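# Move sand core from mould to plywood board

## Task

A long sand core with a rounded nose sits in its seat inside the mould, and next to the mould is an empty plywood board. Lift the core out of the mould and set it down on the board so that its flat block faces downward, then release it so that neither gripper is holding it at the end.

## Robot and tools

Robot and frame. There are two arms, left_arm and right_arm, each with a parallel gripper. All positions share one scene frame: the origin is on the table surface midway between the arms, +x points forward over the table, +z points up, and left_arm sits on the +y side. The arm names do not tell you which side of a picture they appear on. On each gripper the fingers extend along its own +z axis and close along its own y axis. The reported end_effector_position is the point between the finger pads, roughly 1 cm short of the fingertips. Printed hand positions can be slightly wrong, more so when the arm is stretched out, and motions usually finish a centimetre or so off target, most often too low.

The 16-number row. Every command that moves an arm uses one flat list of 16 numbers covering both arms: left_arm x, y, z, qw, qx, qy, qz, opening, then right_arm x, y, z, qw, qx, qy, qz, opening. x, y, z are an absolute target for the gripper point in metres in the scene frame; qw, qx, qy, qz are an absolute target orientation as a quaternion with w first. Both arms must always be filled in. To hold an arm still, repeat the exact pose from the last result before it stopped, together with its intended opening. To keep an orientation steady, keep sending the same quaternion rather than copying the drifting one from results. opening runs from -1 (closed) to +1 (fully open, 0.094 m). A call is rejected, and nothing is sent, if a target lies more than 0.6 m from that arm's last reported position along any gripper axis. Each control step the command is also trimmed to at most 70 mm and 16 degrees from the measured pose.

execute_actions. Argument actions is a list holding at most one item. An empty list just returns the current state. A motion item has rows (1 to 15 rows of 16 numbers) and optional steps (up to 15, default 15); each step lasts 1/30 s and uses one row, and the last row repeats if rows run out. A wait item has only steps (up to 300), counted from the previous result, so your thinking time is included. Optional pictures (true/false) controls whether camera images come back. After the last step an arm continues only to its last trimmed pose, so long moves may need several calls.

move. Argument target is one 16-number row as above; speed is an optional top speed in m/s, 0.002 to 0.5 (default 0.25), with rotation capped at twice that value in rad/s. Both grippers travel in straight lines and finish together, taking 0.5 to 10 s; the opening is applied at the start. Paths do not avoid obstacles or the other arm, and a gripper may lag, wander, or exceed the speed. Faster contact hits harder, and aiming deeper past a contact pushes harder. The result adds a move: line giving the ending (done, off_target, moving, held, fault), any limits that acted (paced means the pose was clipped, held means a safety check blocked some steps, after which motion can suddenly speed up) and each gripper's distance to its target.

wait. Argument seconds, 0 to 10; nothing new is sent while time passes.

zoom_image. Arguments camera (cam_high, cam_left_wrist or cam_right_wrist) and region [x0, y0, x1, y1] in image pixels from the top-left corner, no larger than 504 by 504. Gives a finer view of the latest image. All three cameras are 504x504; cam_high is fixed overhead-front, the two wrist cameras are fisheye and ride on the hands. Calibration (K, distortion, world-to-camera transform) is supplied and may be a little off.

finished_scene. Argument scene: the number of the current scene.

Reading results. The state line shows left_arm and right_arm poses. grip_measured is the measured finger opening on the same -1 to 1 scale; the last value in Joint positions is the opening in metres. Each gripper's reading may be off by about 1 mm. To hold something, command an opening a bit under grip_measured, about 0.03 lower for a firm grip. A Hand target line shows the pose the controller is currently heading to. A pose unreachable line or HELD marks mean the clearance check altered or withheld a command for that arm. FAULT lines report an arm stopped. MOTOR HOT appears from 75 C; at 90 C the arm is halted for 10 s, and at 100 C it drops whatever it holds and sags, so avoid holding loads longer than needed. Joint torques are raw drive outputs with offsets and noise. Joint limits per arm (rad): waist -2.618 to 3.054, shoulder 0 to 3.142, elbow 0 to 3.142, wrist pitch -1.571 to 1.571, wrist yaw -1.571 to 1.571, wrist roll -2.094 to 2.094; elbows cannot fully straighten.

Cautions. Never let anything leave the table. Keep the arms from colliding or pressing on each other. Avoid slams, hard pushes, slips and drops; approach contacts slowly. Short external tugs may pull on a held part or nudge loose items, so grip securely. The simulation keeps running while you think, and quicker, smoother motion with less effort is better.

Each tool is called by a JSON object that holds its "name" and its "arguments".

## Session

{"name": "execute_actions", "arguments": {"actions": []}}

Scene clock: 0.00 s of 4400.00 s.
left_arm: end_effector_position=(+0.2756, +0.2537, +0.3178) grip_measured=+1.000 end_effector_quat_wxyz=(+0.216, +0.700, +0.544, +0.410) | right_arm: end_effector_position=(+0.3898, -0.5703, +0.3542) grip_measured=+1.000 end_effector_quat_wxyz=(+0.403, +0.297, +0.852, +0.154)
Joint positions: left_arm=[-0.824  0.985  1.305 -1.177 -0.714  1.348  0.094] | right_arm=[-0.681  1.932  2.354 -1.305 -0.623  0.083  0.094]
Joint velocities: left_arm=[ 0.002 -0.012 -0.002 -0.007  0.022  0.037  0.   ] | right_arm=[ 0.002  0.002 -0.012 -0.081 -0.007 -0.022  0.   ]
Joint torques (N m, as the arm reports them, + toward a larger angle): no reading
Hand target (left_arm): +0.275, +0.256, +0.321; +0.219, +0.696, +0.546, +0.412
Hand target (right_arm): +0.389, -0.568, +0.356; +0.403, +0.295, +0.852, +0.156

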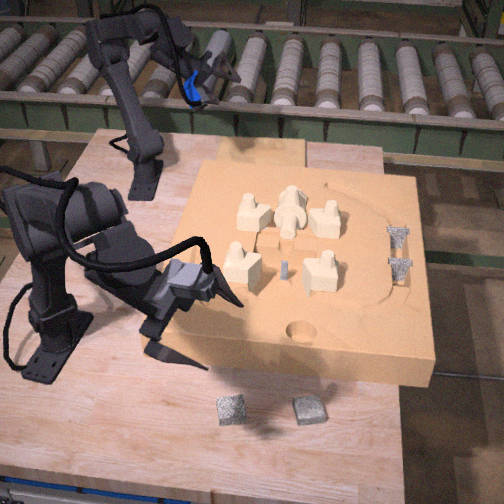

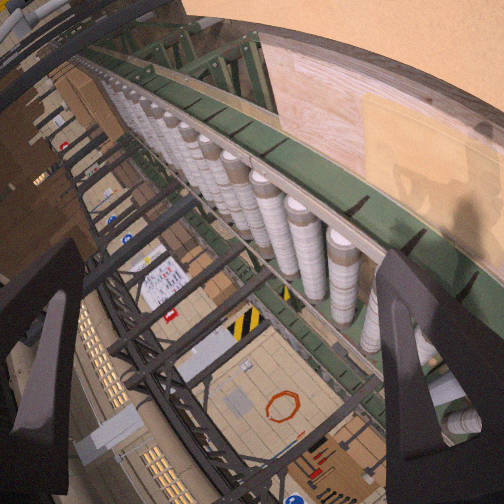

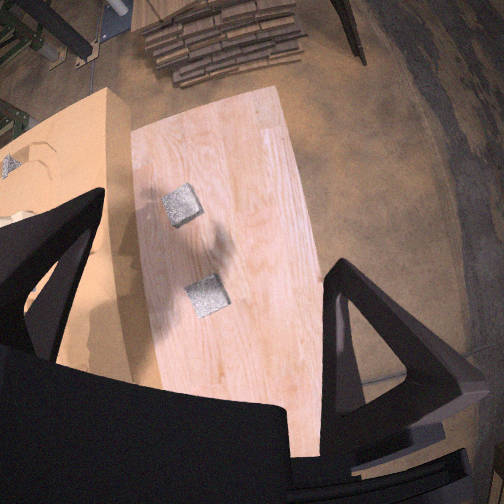

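{"name": "zoom_image", "arguments": {"camera": "cam_high", "region": [190, 120, 430, 320]}}

Region (190, 120, 430, 320) of cam_high's 504x504 image, scaled by 2.100, with more detail than that image has.

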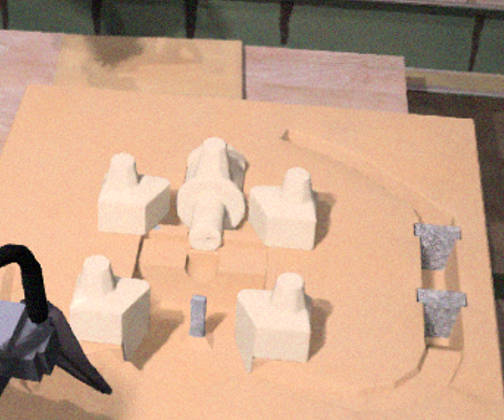

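{"name": "move", "arguments": {"target": [0.435,0.11,0.27,0,0.707,0.707,0,1,0.3898,-0.5703,0.3542,0.403,0.297,0.852,0.154,1]}}

Scene clock: 16.23 s of 4400.00 s.
left_arm: end_effector_position=(+0.4322, +0.1050, +0.2666) grip_measured=+1.000 end_effector_quat_wxyz=(+0.187, +0.705, +0.680, +0.068) | right_arm: end_effector_position=(+0.3898, -0.5703, +0.3542) grip_measured=+1.000 end_effector_quat_wxyz=(+0.403, +0.297, +0.852, +0.154)
Joint positions: left_arm=[-0.576  2.094  2.482 -1.559 -0.018  1.11   0.094] | right_arm=[-0.681  1.932  2.354 -1.305 -0.623  0.083  0.094]
Joint velocities: left_arm=[-0.002 -0.002  0.007  0.037  0.022  0.051  0.   ] | right_arm=[-0.002 -0.007  0.007  0.022  0.037  0.037  0.   ]
Joint torques (N m, as the arm reports them, + toward a larger angle): left_arm=[  0.96 -12.27   8.23   0.72   0.08  -0.06] | right_arm=[-0.03 -8.64  6.15  1.44 -0.25 -0.01]
Hand target (left_arm): +0.432, +0.108, +0.272; +0.193, +0.698, +0.687, +0.062
Hand target (right_arm): +0.390, -0.570, +0.354; +0.403, +0.297, +0.852, +0.154
Off the commanded pose (left_arm): 0.007 m, 23 deg; orientation clipped at the last step of the last action.
Off the commanded pose (right_arm): 0.000 m, 0 deg.
joint sent to its limit (left arm) — the command would take joint 4 (wrist pitch) past its lower limit, so that joint was sent only as far as its limit.
After step 90, 10.50 s passed at rest.
move: off_target (left_arm); limits=paced
camera_calibration (this result's frames):
cam_left_wrist: T_world_to_cam=[[-0.939241, -0.0607073, -0.337848, 0.499726], [-0.255931, 0.779749, 0.571394, -0.112338], [0.228749, 0.623142, -0.747909, 0.126413], [0, 0, 0, 1]] pos_world=[0.411696, 0.0391594, 0.327566]

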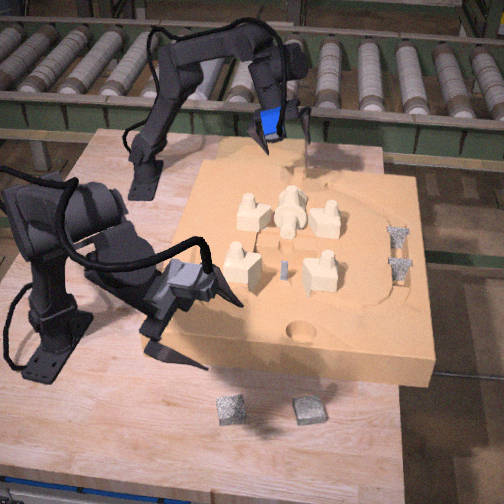

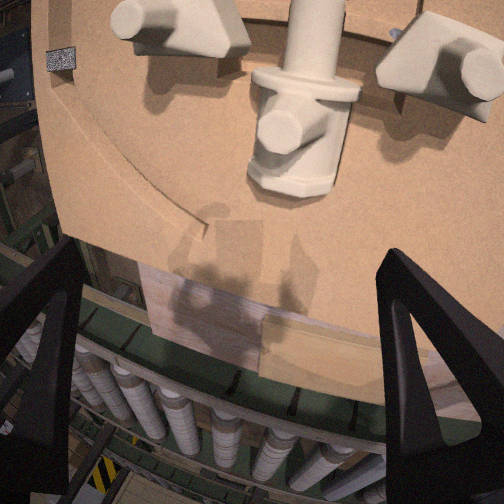

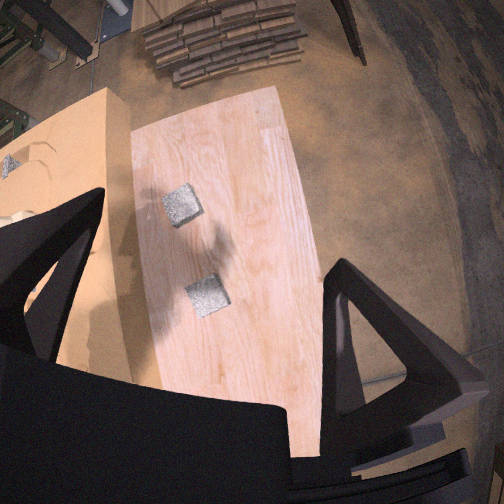

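{"name": "move", "arguments": {"target": [0.44,0.085,0.21,0.187,0.705,0.68,0.068,1,0.3898,-0.5703,0.3542,0.403,0.297,0.852,0.154,1], "speed": 0.1}}

Scene clock: 27.80 s of 4400.00 s.
left_arm: end_effector_position=(+0.4434, +0.0881, +0.2003) grip_measured=+1.000 end_effector_quat_wxyz=(+0.174, +0.707, +0.683, +0.065) | right_arm: end_effector_position=(+0.3898, -0.5703, +0.3542) grip_measured=+1.000 end_effector_quat_wxyz=(+0.403, +0.297, +0.852, +0.154)
Joint positions: left_arm=[-0.6    2.044  2.119 -1.272 -0.029  1.087  0.094] | right_arm=[-0.681  1.932  2.354 -1.305 -0.623  0.083  0.094]
Joint velocities: left_arm=[-0.022  0.002 -0.007 -0.007  0.037 -0.007  0.   ] | right_arm=[-0.012 -0.012 -0.017  0.066 -0.037  0.022  0.   ]
Joint torques (N m, as the arm reports them, + toward a larger angle): left_arm=[ -0.74 -15.34   5.48   0.86  -0.02  -0.05] | right_arm=[-0.05 -8.62  6.18  1.45 -0.24 -0.01]
Hand target (left_arm): +0.439, +0.085, +0.210; +0.187, +0.705, +0.680, +0.068
Hand target (right_arm): +0.390, -0.570, +0.354; +0.403, +0.297, +0.852, +0.154
Off the commanded pose (left_arm): 0.011 m, 2 deg.
Off the commanded pose (right_arm): 0.000 m, 0 deg.
After step 90, 7.33 s passed at rest.
move: off_target (left_arm)
camera_calibration (this result's frames):
cam_left_wrist: T_world_to_cam=[[-0.946274, -0.0577565, -0.318165, 0.485833], [-0.244804, 0.770802, 0.588162, -0.0659615], [0.211272, 0.634451, -0.74353, 0.0906674], [0, 0, 0, 1]] pos_world=[0.424429, 0.0213793, 0.260785]

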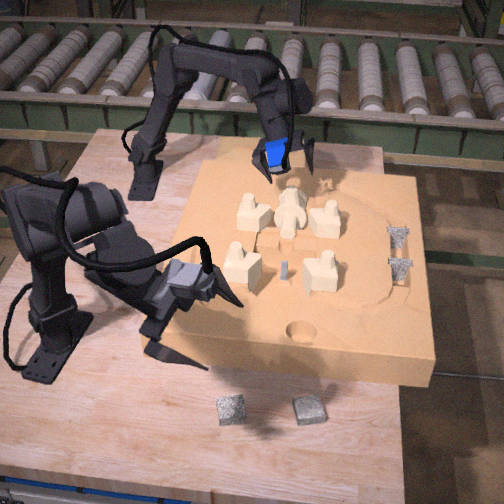

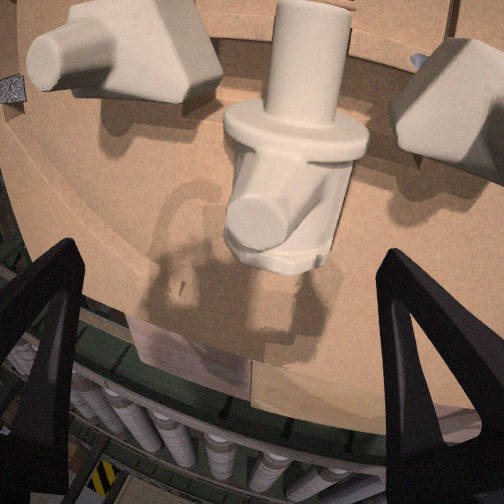

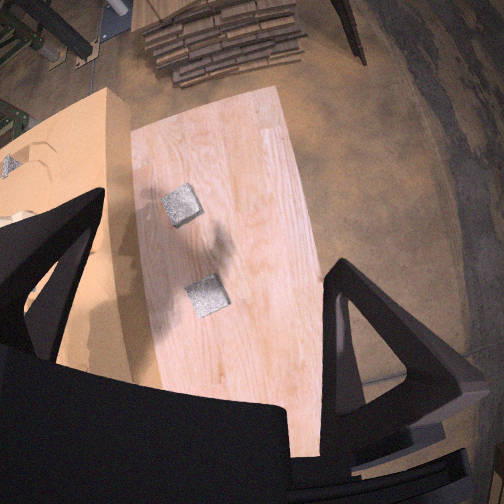

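{"name": "move", "arguments": {"target": [0.447,0.091,0.16,0.187,0.705,0.68,0.068,1,0.3898,-0.5703,0.3542,0.403,0.297,0.852,0.154,1], "speed": 0.05}}

Scene clock: 38.80 s of 4400.00 s.
left_arm: end_effector_position=(+0.4454, +0.0870, +0.1524) grip_measured=+1.000 end_effector_quat_wxyz=(+0.176, +0.709, +0.680, +0.067) | right_arm: end_effector_position=(+0.3898, -0.5703, +0.3542) grip_measured=+1.000 end_effector_quat_wxyz=(+0.403, +0.297, +0.852, +0.154)
Joint positions: left_arm=[-0.6    2.003  1.862 -1.052 -0.03   1.094  0.094] | right_arm=[-0.681  1.932  2.354 -1.305 -0.623  0.083  0.094]
Joint velocities: left_arm=[-0.007 -0.017  0.007  0.037 -0.066  0.022  0.   ] | right_arm=[ 0.012 -0.022 -0.022 -0.022  0.081  0.022  0.   ]
Joint torques (N m, as the arm reports them, + toward a larger angle): left_arm=[  0.9  -14.77   5.97   0.88   0.04   0.07] | right_arm=[-0.02 -8.61  6.22  1.44 -0.23  0.  ]
Hand target (left_arm): +0.447, +0.091, +0.160; +0.187, +0.705, +0.680, +0.068
Hand target (right_arm): +0.390, -0.570, +0.354; +0.403, +0.297, +0.852, +0.154
Off the commanded pose (left_arm): 0.009 m, 1 deg.
Off the commanded pose (right_arm): 0.000 m, 0 deg.
After step 90, 6.63 s passed at rest.
move: done
camera_calibration (this result's frames):
cam_left_wrist: T_world_to_cam=[[-0.945046, -0.0513182, -0.322884, 0.472011], [-0.242624, 0.772051, 0.587427, -0.0374382], [0.219137, 0.633485, -0.742075, 0.051656], [0, 0, 0, 1]] pos_world=[0.425669, 0.0204037, 0.212729]

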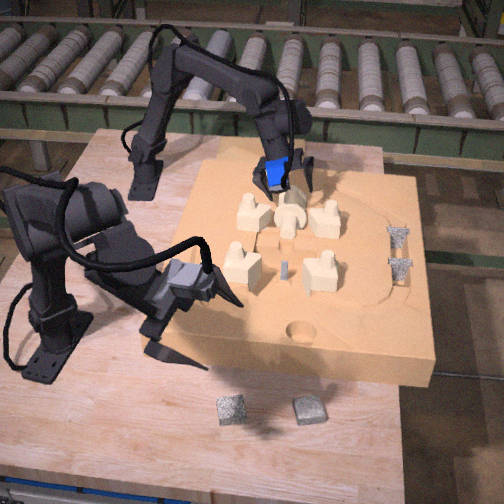

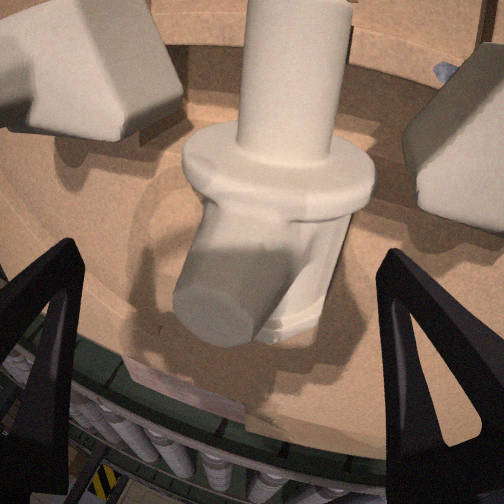

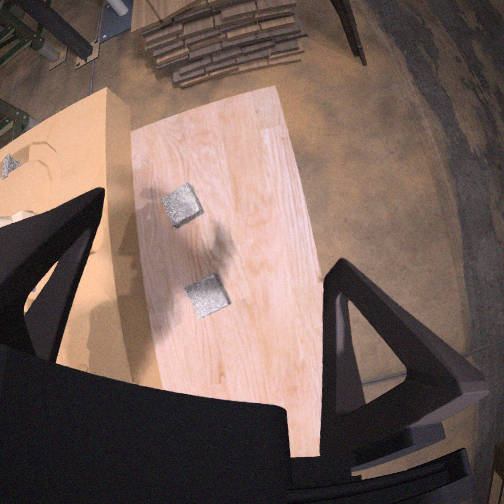

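{"name": "move", "arguments": {"target": [0.452,0.096,0.143,0.187,0.705,0.68,0.068,1,0.3898,-0.5703,0.3542,0.403,0.297,0.852,0.154,1], "speed": 0.03}}

{"name": "move", "arguments": {"target": [0.452,0.096,0.143,0.187,0.705,0.68,0.068,-0.2,0.3898,-0.5703,0.3542,0.403,0.297,0.852,0.154,1], "speed": 0.03}}

Scene clock: 45.27 s of 4400.00 s.
left_arm: end_effector_position=(+0.4515, +0.0934, +0.1376) grip_measured=+1.000 end_effector_quat_wxyz=(+0.178, +0.707, +0.681, +0.070) | right_arm: end_effector_position=(+0.3898, -0.5703, +0.3542) grip_measured=+1.000 end_effector_quat_wxyz=(+0.403, +0.297, +0.852, +0.154)
Joint positions: left_arm=[-0.581  2.003  1.801 -0.986 -0.028  1.109  0.094] | right_arm=[-0.681  1.932  2.354 -1.305 -0.623  0.083  0.094]
Joint velocities: left_arm=[ 0.002 -0.012  0.007 -0.037  0.007  0.051  0.   ] | right_arm=[ 0.002  0.032 -0.012 -0.037 -0.066 -0.007  0.   ]
Joint torques (N m, as the arm reports them, + toward a larger angle): left_arm=[  0.81 -14.49   6.01   0.88   0.08   0.07] | right_arm=[-0.02 -8.61  6.22  1.46 -0.24 -0.01]
Hand target (left_arm): +0.452, +0.096, +0.143; +0.187, +0.705, +0.680, +0.068
Hand target (right_arm): +0.390, -0.570, +0.354; +0.403, +0.297, +0.852, +0.154
Off the commanded pose (left_arm): 0.006 m, 1 deg.
Off the commanded pose (right_arm): 0.000 m, 0 deg.
After step 90, 2.53 s passed at rest.
move: done
camera_calibration (this result's frames):
cam_left_wrist: T_world_to_cam=[[-0.94283, -0.0546087, -0.328769, 0.473437], [-0.249199, 0.770542, 0.586655, -0.0289623], [0.221294, 0.635045, -0.740099, 0.0339437], [0, 0, 0, 1]] pos_world=[0.431642, 0.0266147, 0.197764]

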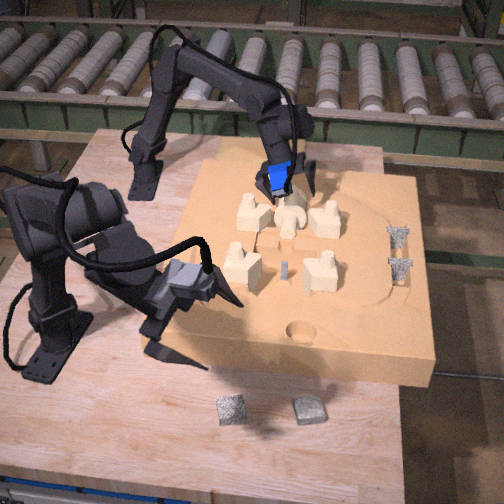

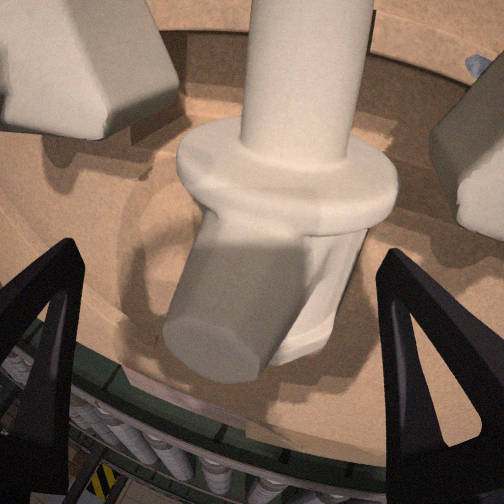

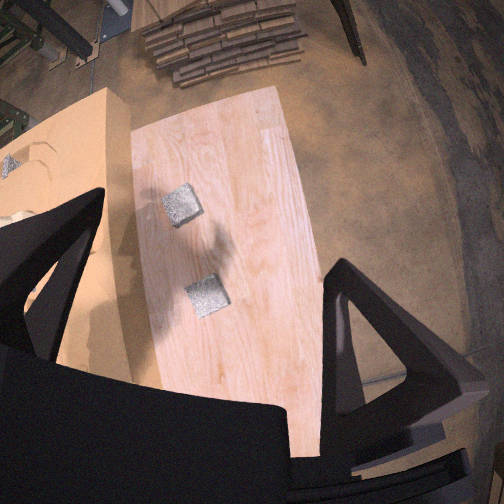

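Scene clock: 45.97 s of 4400.00 s.
left_arm: end_effector_position=(+0.4436, +0.0936, +0.1375) grip_measured=-0.187 end_effector_quat_wxyz=(+0.169, +0.712, +0.680, +0.058) | right_arm: end_effector_position=(+0.3898, -0.5703, +0.3542) grip_measured=+1.000 end_effector_quat_wxyz=(+0.403, +0.297, +0.852, +0.154)
Joint positions: left_arm=[-0.582  1.997  1.801 -1.016 -0.01   1.112  0.038] | right_arm=[-0.681  1.932  2.354 -1.305 -0.623  0.083  0.094]
Joint velocities: left_arm=[-0.007 -0.007 -0.012  0.081  0.037  0.022  0.   ] | right_arm=[ 0.007  0.007  0.012 -0.007  0.022  0.037  0.   ]
Joint torques (N m, as the arm reports them, + toward a larger angle): left_arm=[  0.87 -13.93   5.99   1.08  -0.07   0.05] | right_arm=[-0.05 -8.6   6.19  1.44 -0.24  0.01]
Hand target (left_arm): +0.452, +0.096, +0.143; +0.187, +0.705, +0.680, +0.068
Hand target (right_arm): +0.390, -0.570, +0.354; +0.403, +0.297, +0.852, +0.154
Off the commanded pose (left_arm): 0.010 m, 2 deg.
Off the commanded pose (right_arm): 0.000 m, 0 deg.
move: done
camera_calibration (this result's frames):
cam_left_wrist: T_world_to_cam=[[-0.952323, -0.0457019, -0.301649, 0.465619], [-0.224671, 0.773959, 0.592039, -0.0429178], [0.206406, 0.631584, -0.747327, 0.0433904], [0, 0, 0, 1]] pos_world=[0.424821, 0.0270916, 0.198289]

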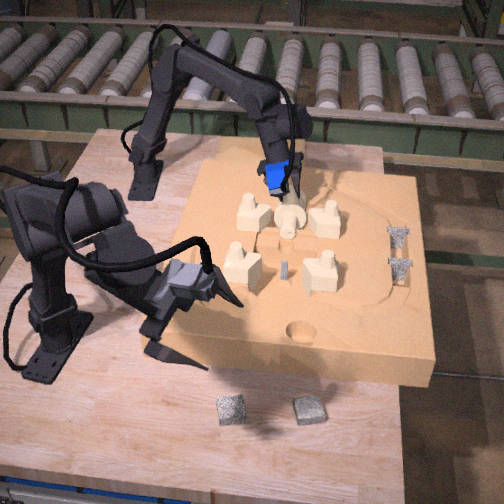

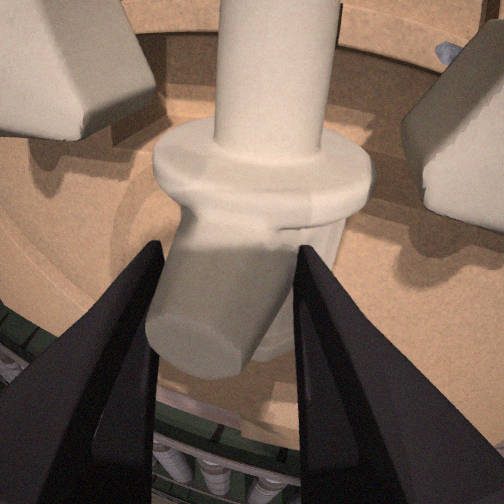

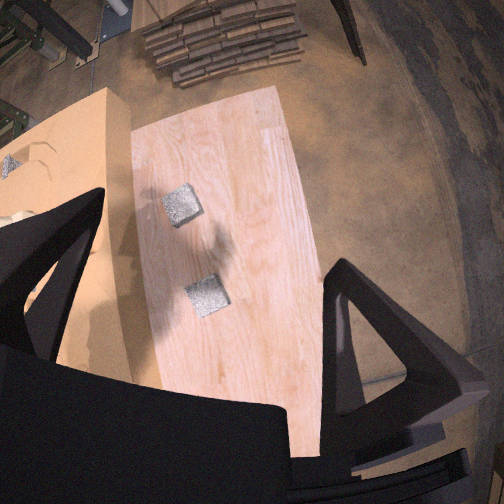

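{"name": "move", "arguments": {"target": [0.445,0.096,0.175,0.175,0.709,0.68,0.062,-0.225,0.3898,-0.5703,0.3542,0.403,0.297,0.852,0.154,1], "speed": 0.02}}

Scene clock: 50.27 s of 4400.00 s.
left_arm: end_effector_position=(+0.4426, +0.0935, +0.1412) grip_measured=-0.216 end_effector_quat_wxyz=(+0.148, +0.715, +0.681, +0.050) | right_arm: end_effector_position=(+0.3898, -0.5703, +0.3542) grip_measured=+1.000 end_effector_quat_wxyz=(+0.403, +0.297, +0.852, +0.154)
Joint positions: left_arm=[-0.582  2.041  1.894 -1.11  -0.007  1.114  0.037] | right_arm=[-0.681  1.932  2.354 -1.305 -0.623  0.083  0.094]
Joint velocities: left_arm=[ 0.002 -0.002  0.002  0.007  0.007  0.022 -0.   ] | right_arm=[ 0.002 -0.007 -0.002 -0.007  0.037 -0.066  0.   ]
Joint torques (N m, as the arm reports them, + toward a larger angle): left_arm=[  0.4  -16.87  11.49   0.47  -0.07   0.01] | right_arm=[-0.03 -8.62  6.21  1.45 -0.25  0.  ]
Hand target (left_arm): +0.444, +0.096, +0.174; +0.175, +0.709, +0.680, +0.062
Hand target (right_arm): +0.390, -0.570, +0.354; +0.403, +0.297, +0.852, +0.154
Off the commanded pose (left_arm): 0.034 m, 3 deg.
Off the commanded pose (right_arm): 0.000 m, 0 deg.
move: off_target (left_arm)
camera_calibration (this result's frames):
cam_left_wrist: T_world_to_cam=[[-0.963791, -0.0370599, -0.264072, 0.464703], [-0.198034, 0.76266, 0.615737, -0.0593916], [0.178578, 0.645737, -0.742384, 0.0566973], [0, 0, 0, 1]] pos_world=[0.42599, 0.0259059, 0.201376]

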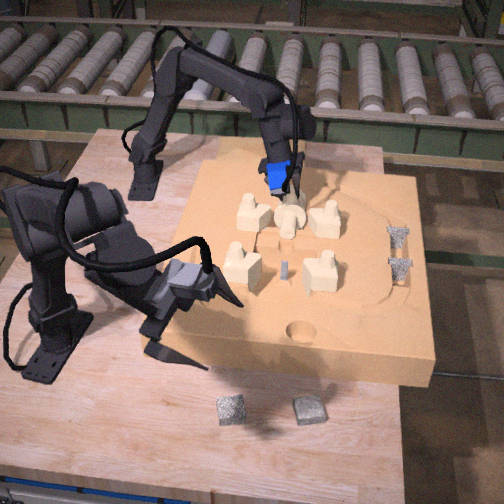

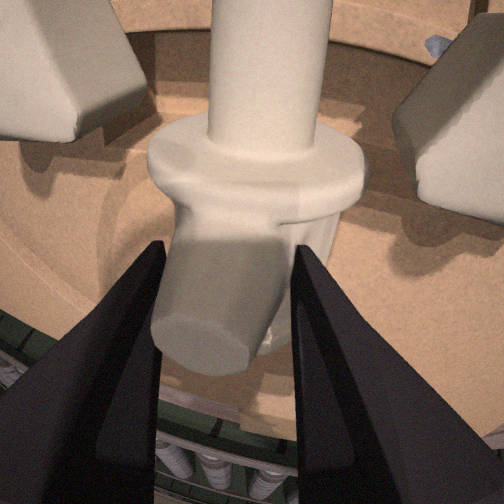

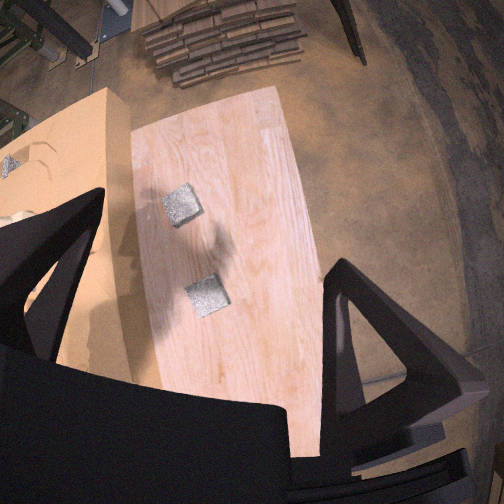

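{"name": "move", "arguments": {"target": [0.4426,0.0935,0.146,0.148,0.715,0.681,0.05,-0.225,0.3898,-0.5703,0.3542,0.403,0.297,0.852,0.154,1], "speed": 0.02}}

{"name": "zoom_image", "arguments": {"camera": "cam_high", "region": [230, 170, 350, 290]}}

Scene clock: 54.97 s of 4400.00 s.
left_arm: end_effector_position=(+0.4425, +0.0935, +0.1396) grip_measured=-0.216 end_effector_quat_wxyz=(+0.146, +0.716, +0.681, +0.049) | right_arm: end_effector_position=(+0.3898, -0.5703, +0.3542) grip_measured=+1.000 end_effector_quat_wxyz=(+0.403, +0.297, +0.852, +0.154)
Joint positions: left_arm=[-0.582  2.044  1.894 -1.11  -0.007  1.114  0.037] | right_arm=[-0.681  1.932  2.354 -1.305 -0.623  0.083  0.094]
Joint velocities: left_arm=[ 0.007  0.002  0.002 -0.007  0.066 -0.051 -0.   ] | right_arm=[-0.007 -0.012 -0.007 -0.051  0.007  0.051  0.   ]
Joint torques (N m, as the arm reports them, + toward a larger angle): left_arm=[  0.06 -13.2    9.11   0.56  -0.01   0.02] | right_arm=[-0.04 -8.63  6.17  1.45 -0.24 -0.01]
Hand target (left_arm): +0.443, +0.093, +0.146; +0.148, +0.715, +0.681, +0.050
Hand target (right_arm): +0.390, -0.570, +0.354; +0.403, +0.297, +0.852, +0.154
Off the commanded pose (left_arm): 0.006 m, 0 deg.
Off the commanded pose (right_arm): 0.000 m, 0 deg.
After step 90, 1.00 s passed at rest.
move: done
camera_calibration (this result's frames):
cam_left_wrist: T_world_to_cam=[[-0.964716, -0.0365443, -0.260743, 0.464139], [-0.195779, 0.761737, 0.617598, -0.0595689], [0.176048, 0.646855, -0.742015, 0.0565409], [0, 0, 0, 1]] pos_world=[0.426146, 0.0257638, 0.199765]

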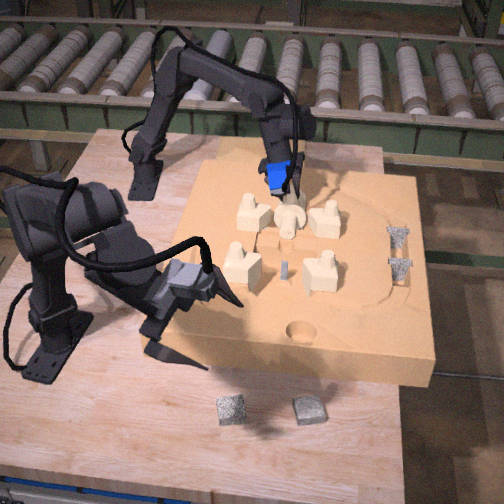

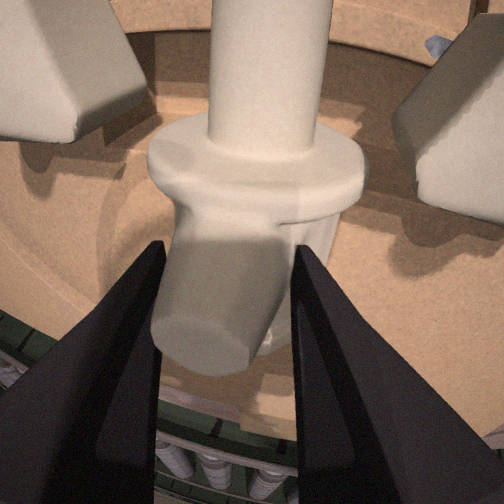

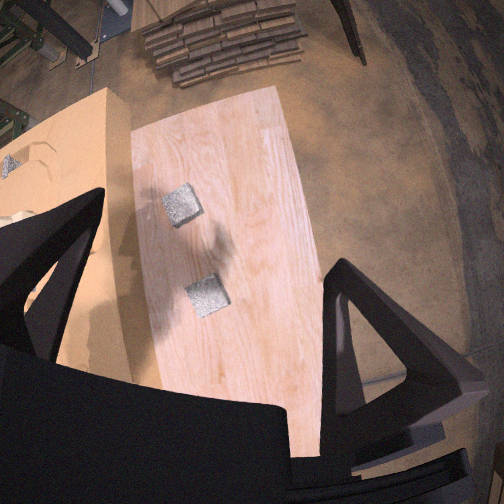

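Region (230, 170, 350, 290) of cam_high's 504x504 image, scaled by 4.200, with more detail than that image has.

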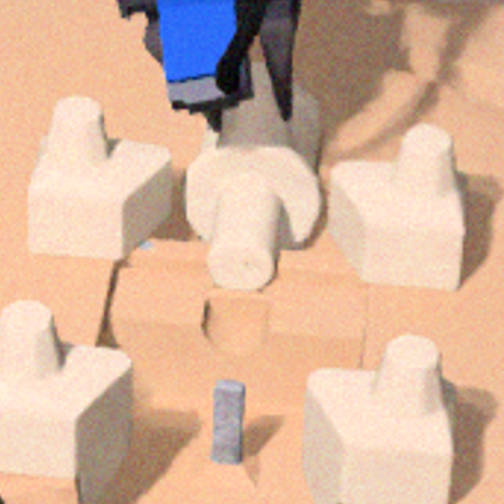

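{"name": "move", "arguments": {"target": [0.4426,0.07,0.146,0.148,0.715,0.681,0.05,-0.225,0.3898,-0.5703,0.3542,0.403,0.297,0.852,0.154,1], "speed": 0.01}}

Scene clock: 62.20 s of 4400.00 s.
left_arm: end_effector_position=(+0.4429, +0.0917, +0.1396) grip_measured=-0.216 end_effector_quat_wxyz=(+0.126, +0.709, +0.691, +0.063) | right_arm: end_effector_position=(+0.3898, -0.5703, +0.3542) grip_measured=+1.000 end_effector_quat_wxyz=(+0.403, +0.297, +0.852, +0.154)
Joint positions: left_arm=[-0.603  2.087  1.967 -1.174 -0.053  1.077  0.037] | right_arm=[-0.681  1.932  2.354 -1.305 -0.623  0.083  0.094]
Joint velocities: left_arm=[ 0.017 -0.002 -0.002 -0.022 -0.051  0.007  0.001] | right_arm=[0.007 0.007 0.032 0.051 0.037 0.037 0.   ]
Joint torques (N m, as the arm reports them, + toward a larger angle): left_arm=[ -2.06 -12.75   9.63   0.79   0.27  -0.06] | right_arm=[-0.04 -8.61  6.2   1.45 -0.24  0.01]
Hand target (left_arm): +0.442, +0.071, +0.146; +0.148, +0.715, +0.681, +0.050
Hand target (right_arm): +0.390, -0.570, +0.354; +0.403, +0.297, +0.852, +0.154
Off the commanded pose (left_arm): 0.023 m, 3 deg.
Off the commanded pose (right_arm): 0.000 m, 0 deg.
After step 90, 1.57 s passed at rest.
move: off_target (left_arm)
camera_calibration (this result's frames):
cam_left_wrist: T_world_to_cam=[[-0.966411, -0.0518258, -0.251721, 0.465325], [-0.209297, 0.727113, 0.653836, -0.0540027], [0.149144, 0.684559, -0.713537, 0.0620582], [0, 0, 0, 1]] pos_world=[0.429137, 0.0208994, 0.196722]

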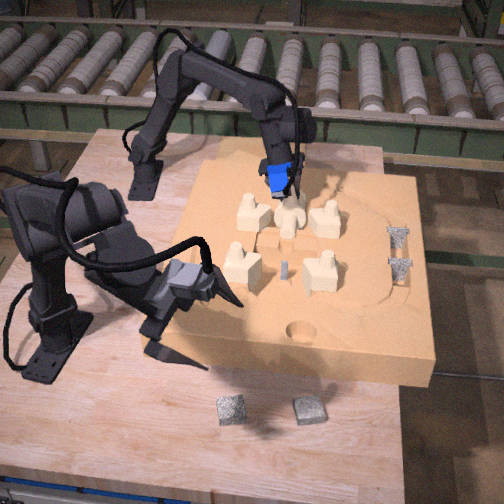

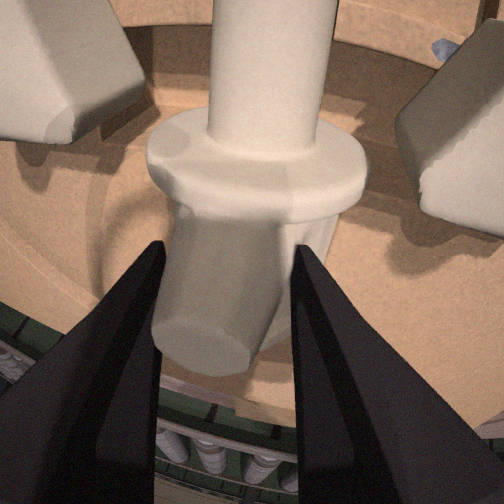

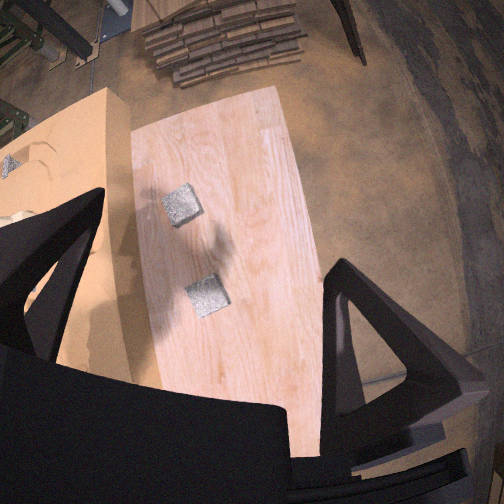

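{"name": "move", "arguments": {"target": [0.4426,0.115,0.15,0.148,0.715,0.681,0.05,-0.225,0.3898,-0.5703,0.3542,0.403,0.297,0.852,0.154,1], "speed": 0.01}}

Scene clock: 68.37 s of 4400.00 s.
left_arm: end_effector_position=(+0.4425, +0.0954, +0.1403) grip_measured=-0.218 end_effector_quat_wxyz=(+0.154, +0.720, +0.675, +0.033) | right_arm: end_effector_position=(+0.3898, -0.5703, +0.3542) grip_measured=+1.000 end_effector_quat_wxyz=(+0.403, +0.297, +0.852, +0.154)
Joint positions: left_arm=[-0.562  2.037  1.885 -1.105  0.037  1.143  0.037] | right_arm=[-0.681  1.932  2.354 -1.305 -0.623  0.083  0.094]
Joint velocities: left_arm=[ 0.002 -0.007 -0.022  0.007 -0.081 -0.022 -0.   ] | right_arm=[-0.012  0.012 -0.002 -0.022 -0.051 -0.022  0.   ]
Joint torques (N m, as the arm reports them, + toward a larger angle): left_arm=[  1.94 -15.94   5.93   0.55  -0.25   0.15] | right_arm=[ 0.01 -8.59  6.18  1.44 -0.25 -0.01]
Hand target (left_arm): +0.443, +0.114, +0.149; +0.148, +0.715, +0.681, +0.050
Hand target (right_arm): +0.390, -0.570, +0.354; +0.403, +0.297, +0.852, +0.154
Off the commanded pose (left_arm): 0.022 m, 2 deg.
Off the commanded pose (right_arm): 0.000 m, 0 deg.
After step 90, 0.10 s passed at rest.
move: off_target (left_arm)
camera_calibration (this result's frames):
cam_left_wrist: T_world_to_cam=[[-0.968585, -0.024503, -0.247472, 0.463082], [-0.172137, 0.784258, 0.596078, -0.0710543], [0.179476, 0.619951, -0.763838, 0.0598524], [0, 0, 0, 1]] pos_world=[0.425561, 0.0299662, 0.202671]

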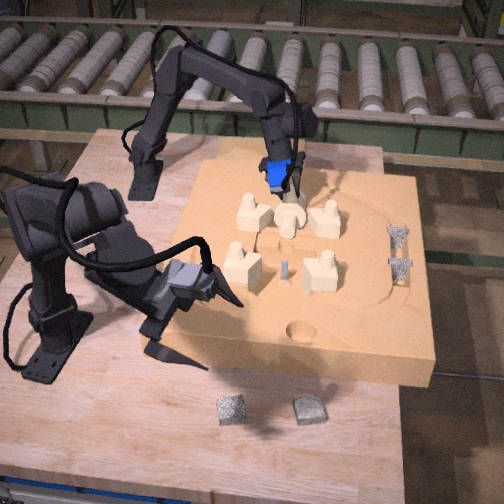

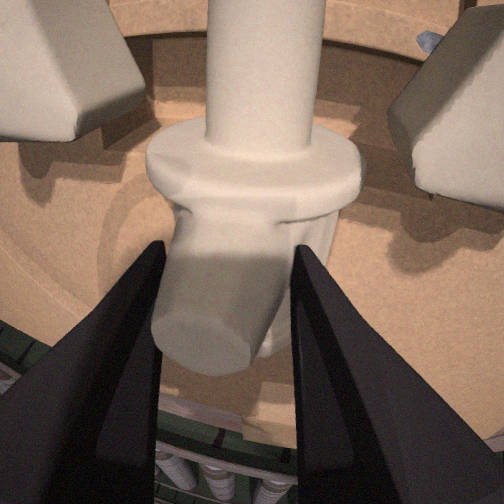

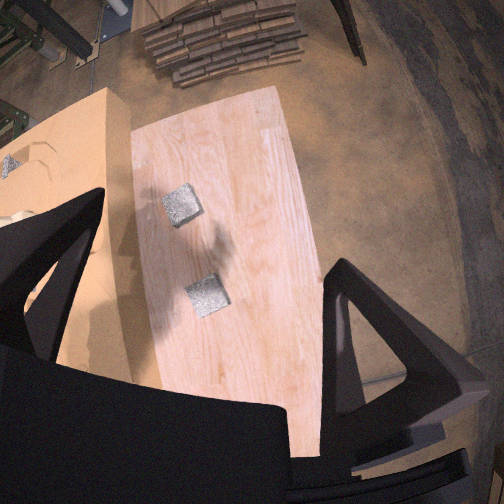

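{"name": "move", "arguments": {"target": [0.4426,0.0935,0.205,0.154,0.718,0.678,0.045,-0.25,0.3898,-0.5703,0.3542,0.403,0.297,0.852,0.154,1], "speed": 0.015}}

Scene clock: 78.93 s of 4400.00 s.
left_arm: end_effector_position=(+0.4465, +0.0991, +0.2019) grip_measured=-0.248 end_effector_quat_wxyz=(+0.154, +0.715, +0.680, +0.047) | right_arm: end_effector_position=(+0.3898, -0.5703, +0.3542) grip_measured=+1.000 end_effector_quat_wxyz=(+0.403, +0.297, +0.852, +0.154)
Joint positions: left_arm=[-0.561  2.104  2.236 -1.379  0.01   1.133  0.035] | right_arm=[-0.681  1.932  2.354 -1.305 -0.623  0.083  0.094]
Joint velocities: left_arm=[ 0.002  0.017 -0.022 -0.007 -0.066  0.007 -0.001] | right_arm=[-0.007 -0.002 -0.012 -0.007 -0.022  0.007  0.   ]
Joint torques (N m, as the arm reports them, + toward a larger angle): left_arm=[ -1.04 -12.59   9.01   0.57   0.01  -0.03] | right_arm=[-0.03 -8.63  6.16  1.45 -0.25 -0.01]
Hand target (left_arm): +0.443, +0.094, +0.205; +0.154, +0.718, +0.678, +0.045
Hand target (right_arm): +0.390, -0.570, +0.354; +0.403, +0.297, +0.852, +0.154
Off the commanded pose (left_arm): 0.008 m, 0 deg.
Off the commanded pose (right_arm): 0.000 m, 0 deg.
After step 90, 2.80 s passed at rest.
move: done
camera_calibration (this result's frames):
cam_left_wrist: T_world_to_cam=[[-0.96291, -0.038665, -0.267038, 0.485109], [-0.198676, 0.771248, 0.604734, -0.0986508], [0.182571, 0.635359, -0.750325, 0.098307], [0, 0, 0, 1]] pos_world=[0.429568, 0.0323808, 0.262962]

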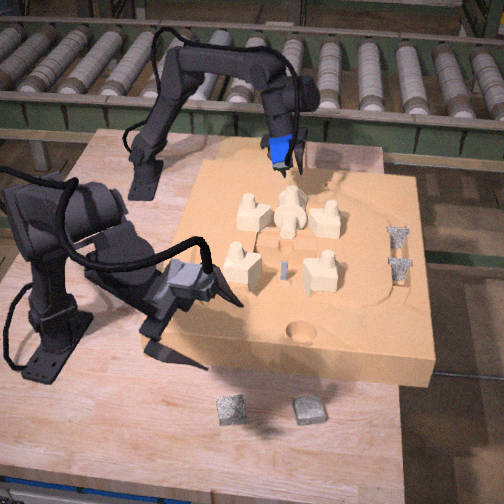

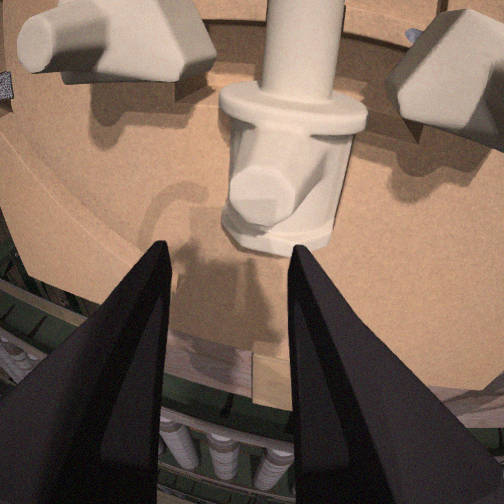

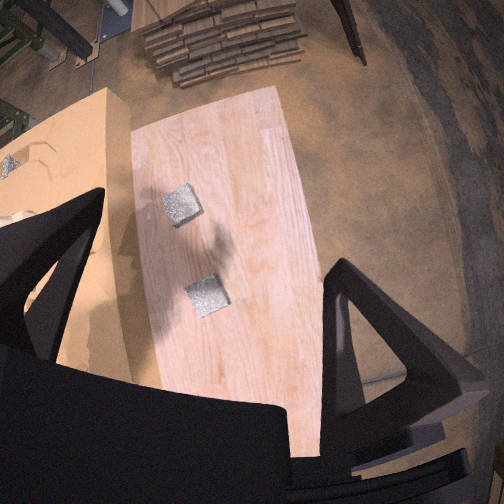

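{"name": "move", "arguments": {"target": [0.453,0.097,0.158,0.154,0.718,0.678,0.045,0.3,0.3898,-0.5703,0.3542,0.403,0.297,0.852,0.154,1], "speed": 0.04}}

{"name": "move", "arguments": {"target": [0.453,0.097,0.158,0.154,0.718,0.678,0.045,-0.45,0.3898,-0.5703,0.3542,0.403,0.297,0.852,0.154,1], "speed": 0.04}}

Scene clock: 91.17 s of 4400.00 s.
left_arm: end_effector_position=(+0.4531, +0.0957, +0.1488) grip_measured=+0.298 end_effector_quat_wxyz=(+0.141, +0.719, +0.680, +0.043) | right_arm: end_effector_position=(+0.3898, -0.5703, +0.3542) grip_measured=+1.000 end_effector_quat_wxyz=(+0.403, +0.297, +0.852, +0.154)
Joint positions: left_arm=[-0.561  2.104  2.025 -1.196  0.01   1.139  0.061] | right_arm=[-0.681  1.932  2.354 -1.305 -0.623  0.083  0.094]
Joint velocities: left_arm=[-0.017 -0.022 -0.022 -0.022  0.081 -0.037  0.001] | right_arm=[-0.012 -0.002  0.027 -0.081 -0.022  0.051  0.   ]
Joint torques (N m, as the arm reports them, + toward a larger angle): left_arm=[  0.39 -15.94   5.72   0.75   0.06   0.07] | right_arm=[-0.05 -8.65  6.19  1.45 -0.24  0.  ]
Hand target (left_arm): +0.453, +0.097, +0.158; +0.154, +0.718, +0.678, +0.045
Hand target (right_arm): +0.390, -0.570, +0.354; +0.403, +0.297, +0.852, +0.154
Off the commanded pose (left_arm): 0.009 m, 1 deg.
Off the commanded pose (right_arm): 0.000 m, 0 deg.
After step 90, 7.67 s passed at rest.
move: done
camera_calibration (this result's frames):
cam_left_wrist: T_world_to_cam=[[-0.969087, -0.0289743, -0.245011, 0.475707], [-0.179658, 0.763507, 0.620306, -0.072733], [0.169095, 0.645149, -0.74511, 0.0638393], [0, 0, 0, 1]] pos_world=[0.43714, 0.0281296, 0.209238]

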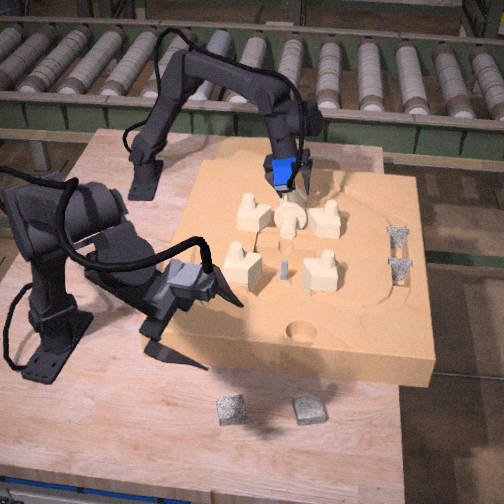

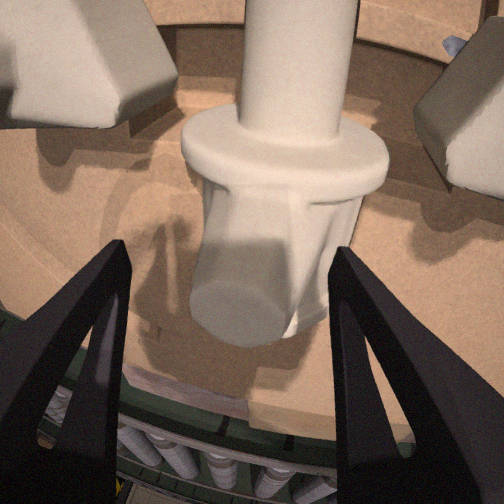

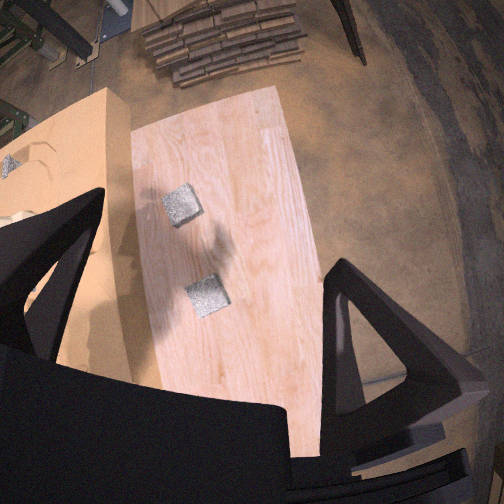

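Scene clock: 91.87 s of 4400.00 s.
left_arm: end_effector_position=(+0.4446, +0.0957, +0.1488) grip_measured=-0.332 end_effector_quat_wxyz=(+0.132, +0.720, +0.680, +0.030) | right_arm: end_effector_position=(+0.3898, -0.5703, +0.3542) grip_measured=+1.000 end_effector_quat_wxyz=(+0.403, +0.297, +0.852, +0.154)
Joint positions: left_arm=[-0.563  2.1    2.025 -1.227  0.027  1.137  0.031] | right_arm=[-0.681  1.932  2.354 -1.305 -0.623  0.083  0.094]
Joint velocities: left_arm=[-0.017  0.027  0.012 -0.007 -0.007 -0.022  0.001] | right_arm=[ 0.002 -0.007  0.002 -0.037  0.051 -0.037  0.   ]
Joint torques (N m, as the arm reports them, + toward a larger angle): left_arm=[  0.47 -15.34   6.     0.94  -0.11   0.09] | right_arm=[-0.02 -8.62  6.2   1.44 -0.24 -0.02]
Hand target (left_arm): +0.453, +0.097, +0.158; +0.153, +0.718, +0.678, +0.045
Hand target (right_arm): +0.390, -0.570, +0.354; +0.403, +0.297, +0.852, +0.154
Off the commanded pose (left_arm): 0.013 m, 3 deg.
Off the commanded pose (right_arm): 0.000 m, 0 deg.
move: off_target (left_arm)
camera_calibration (this result's frames):
cam_left_wrist: T_world_to_cam=[[-0.976472, -0.0255498, -0.214123, 0.465837], [-0.156663, 0.766384, 0.622987, -0.0851957], [0.148183, 0.641875, -0.752355, 0.0759131], [0, 0, 0, 1]] pos_world=[0.430281, 0.0284679, 0.209936]

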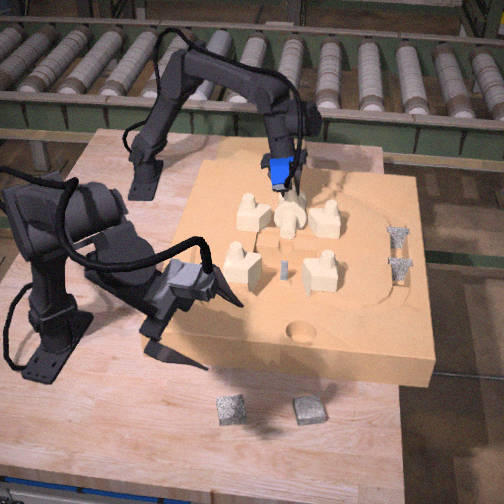

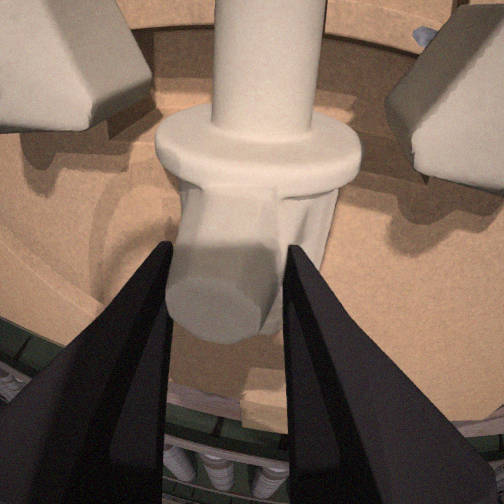

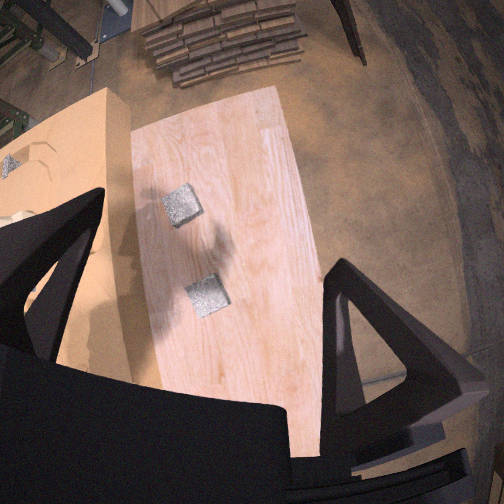

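{"name": "move", "arguments": {"target": [0.445,0.097,0.20,0.14,0.72,0.679,0.035,-0.37,0.3898,-0.5703,0.3542,0.403,0.297,0.852,0.154,1], "speed": 0.01}}

Scene clock: 102.30 s of 4400.00 s.
left_arm: end_effector_position=(+0.4429, +0.0975, +0.1724) grip_measured=-0.335 end_effector_quat_wxyz=(+0.110, +0.722, +0.683, +0.025) | right_arm: end_effector_position=(+0.3898, -0.5703, +0.3542) grip_measured=+1.000 end_effector_quat_wxyz=(+0.403, +0.297, +0.852, +0.154)
Joint positions: left_arm=[-0.563  2.181  2.262 -1.427  0.023  1.136  0.031] | right_arm=[-0.681  1.932  2.354 -1.305 -0.623  0.083  0.094]
Joint velocities: left_arm=[-0.027  0.007 -0.012 -0.022  0.051 -0.007  0.   ] | right_arm=[ 0.002 -0.017 -0.002 -0.066 -0.022  0.007  0.   ]
Joint torques (N m, as the arm reports them, + toward a larger angle): left_arm=[  0.15 -16.63  10.79   0.47   0.02   0.06] | right_arm=[-0.02 -8.61  6.18  1.45 -0.25  0.  ]
Hand target (left_arm): +0.445, +0.097, +0.200; +0.140, +0.720, +0.679, +0.035
Hand target (right_arm): +0.390, -0.570, +0.354; +0.403, +0.297, +0.852, +0.154
Off the commanded pose (left_arm): 0.028 m, 4 deg.
Off the commanded pose (right_arm): 0.000 m, 0 deg.
After step 90, 2.10 s passed at rest.
move: off_target (left_arm)
camera_calibration (this result's frames):
cam_left_wrist: T_world_to_cam=[[-0.983926, -0.022827, -0.17711, 0.465945], [-0.133915, 0.750434, 0.647237, -0.114224], [0.118135, 0.660551, -0.741429, 0.102432], [0, 0, 0, 1]] pos_world=[0.431058, 0.0286917, 0.232399]

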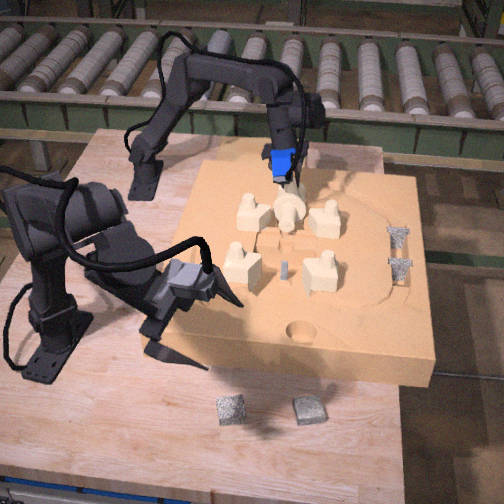

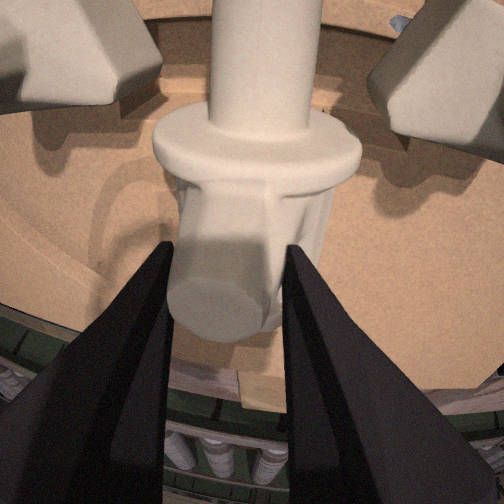

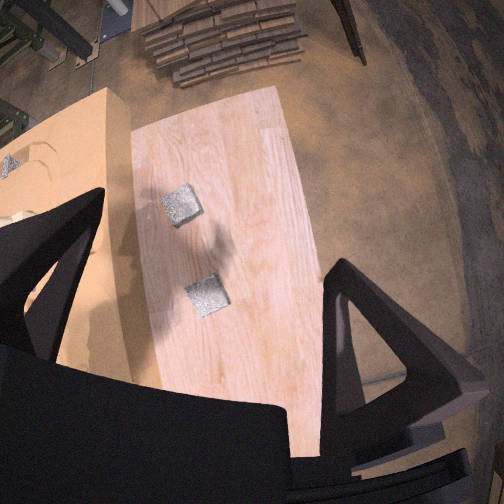

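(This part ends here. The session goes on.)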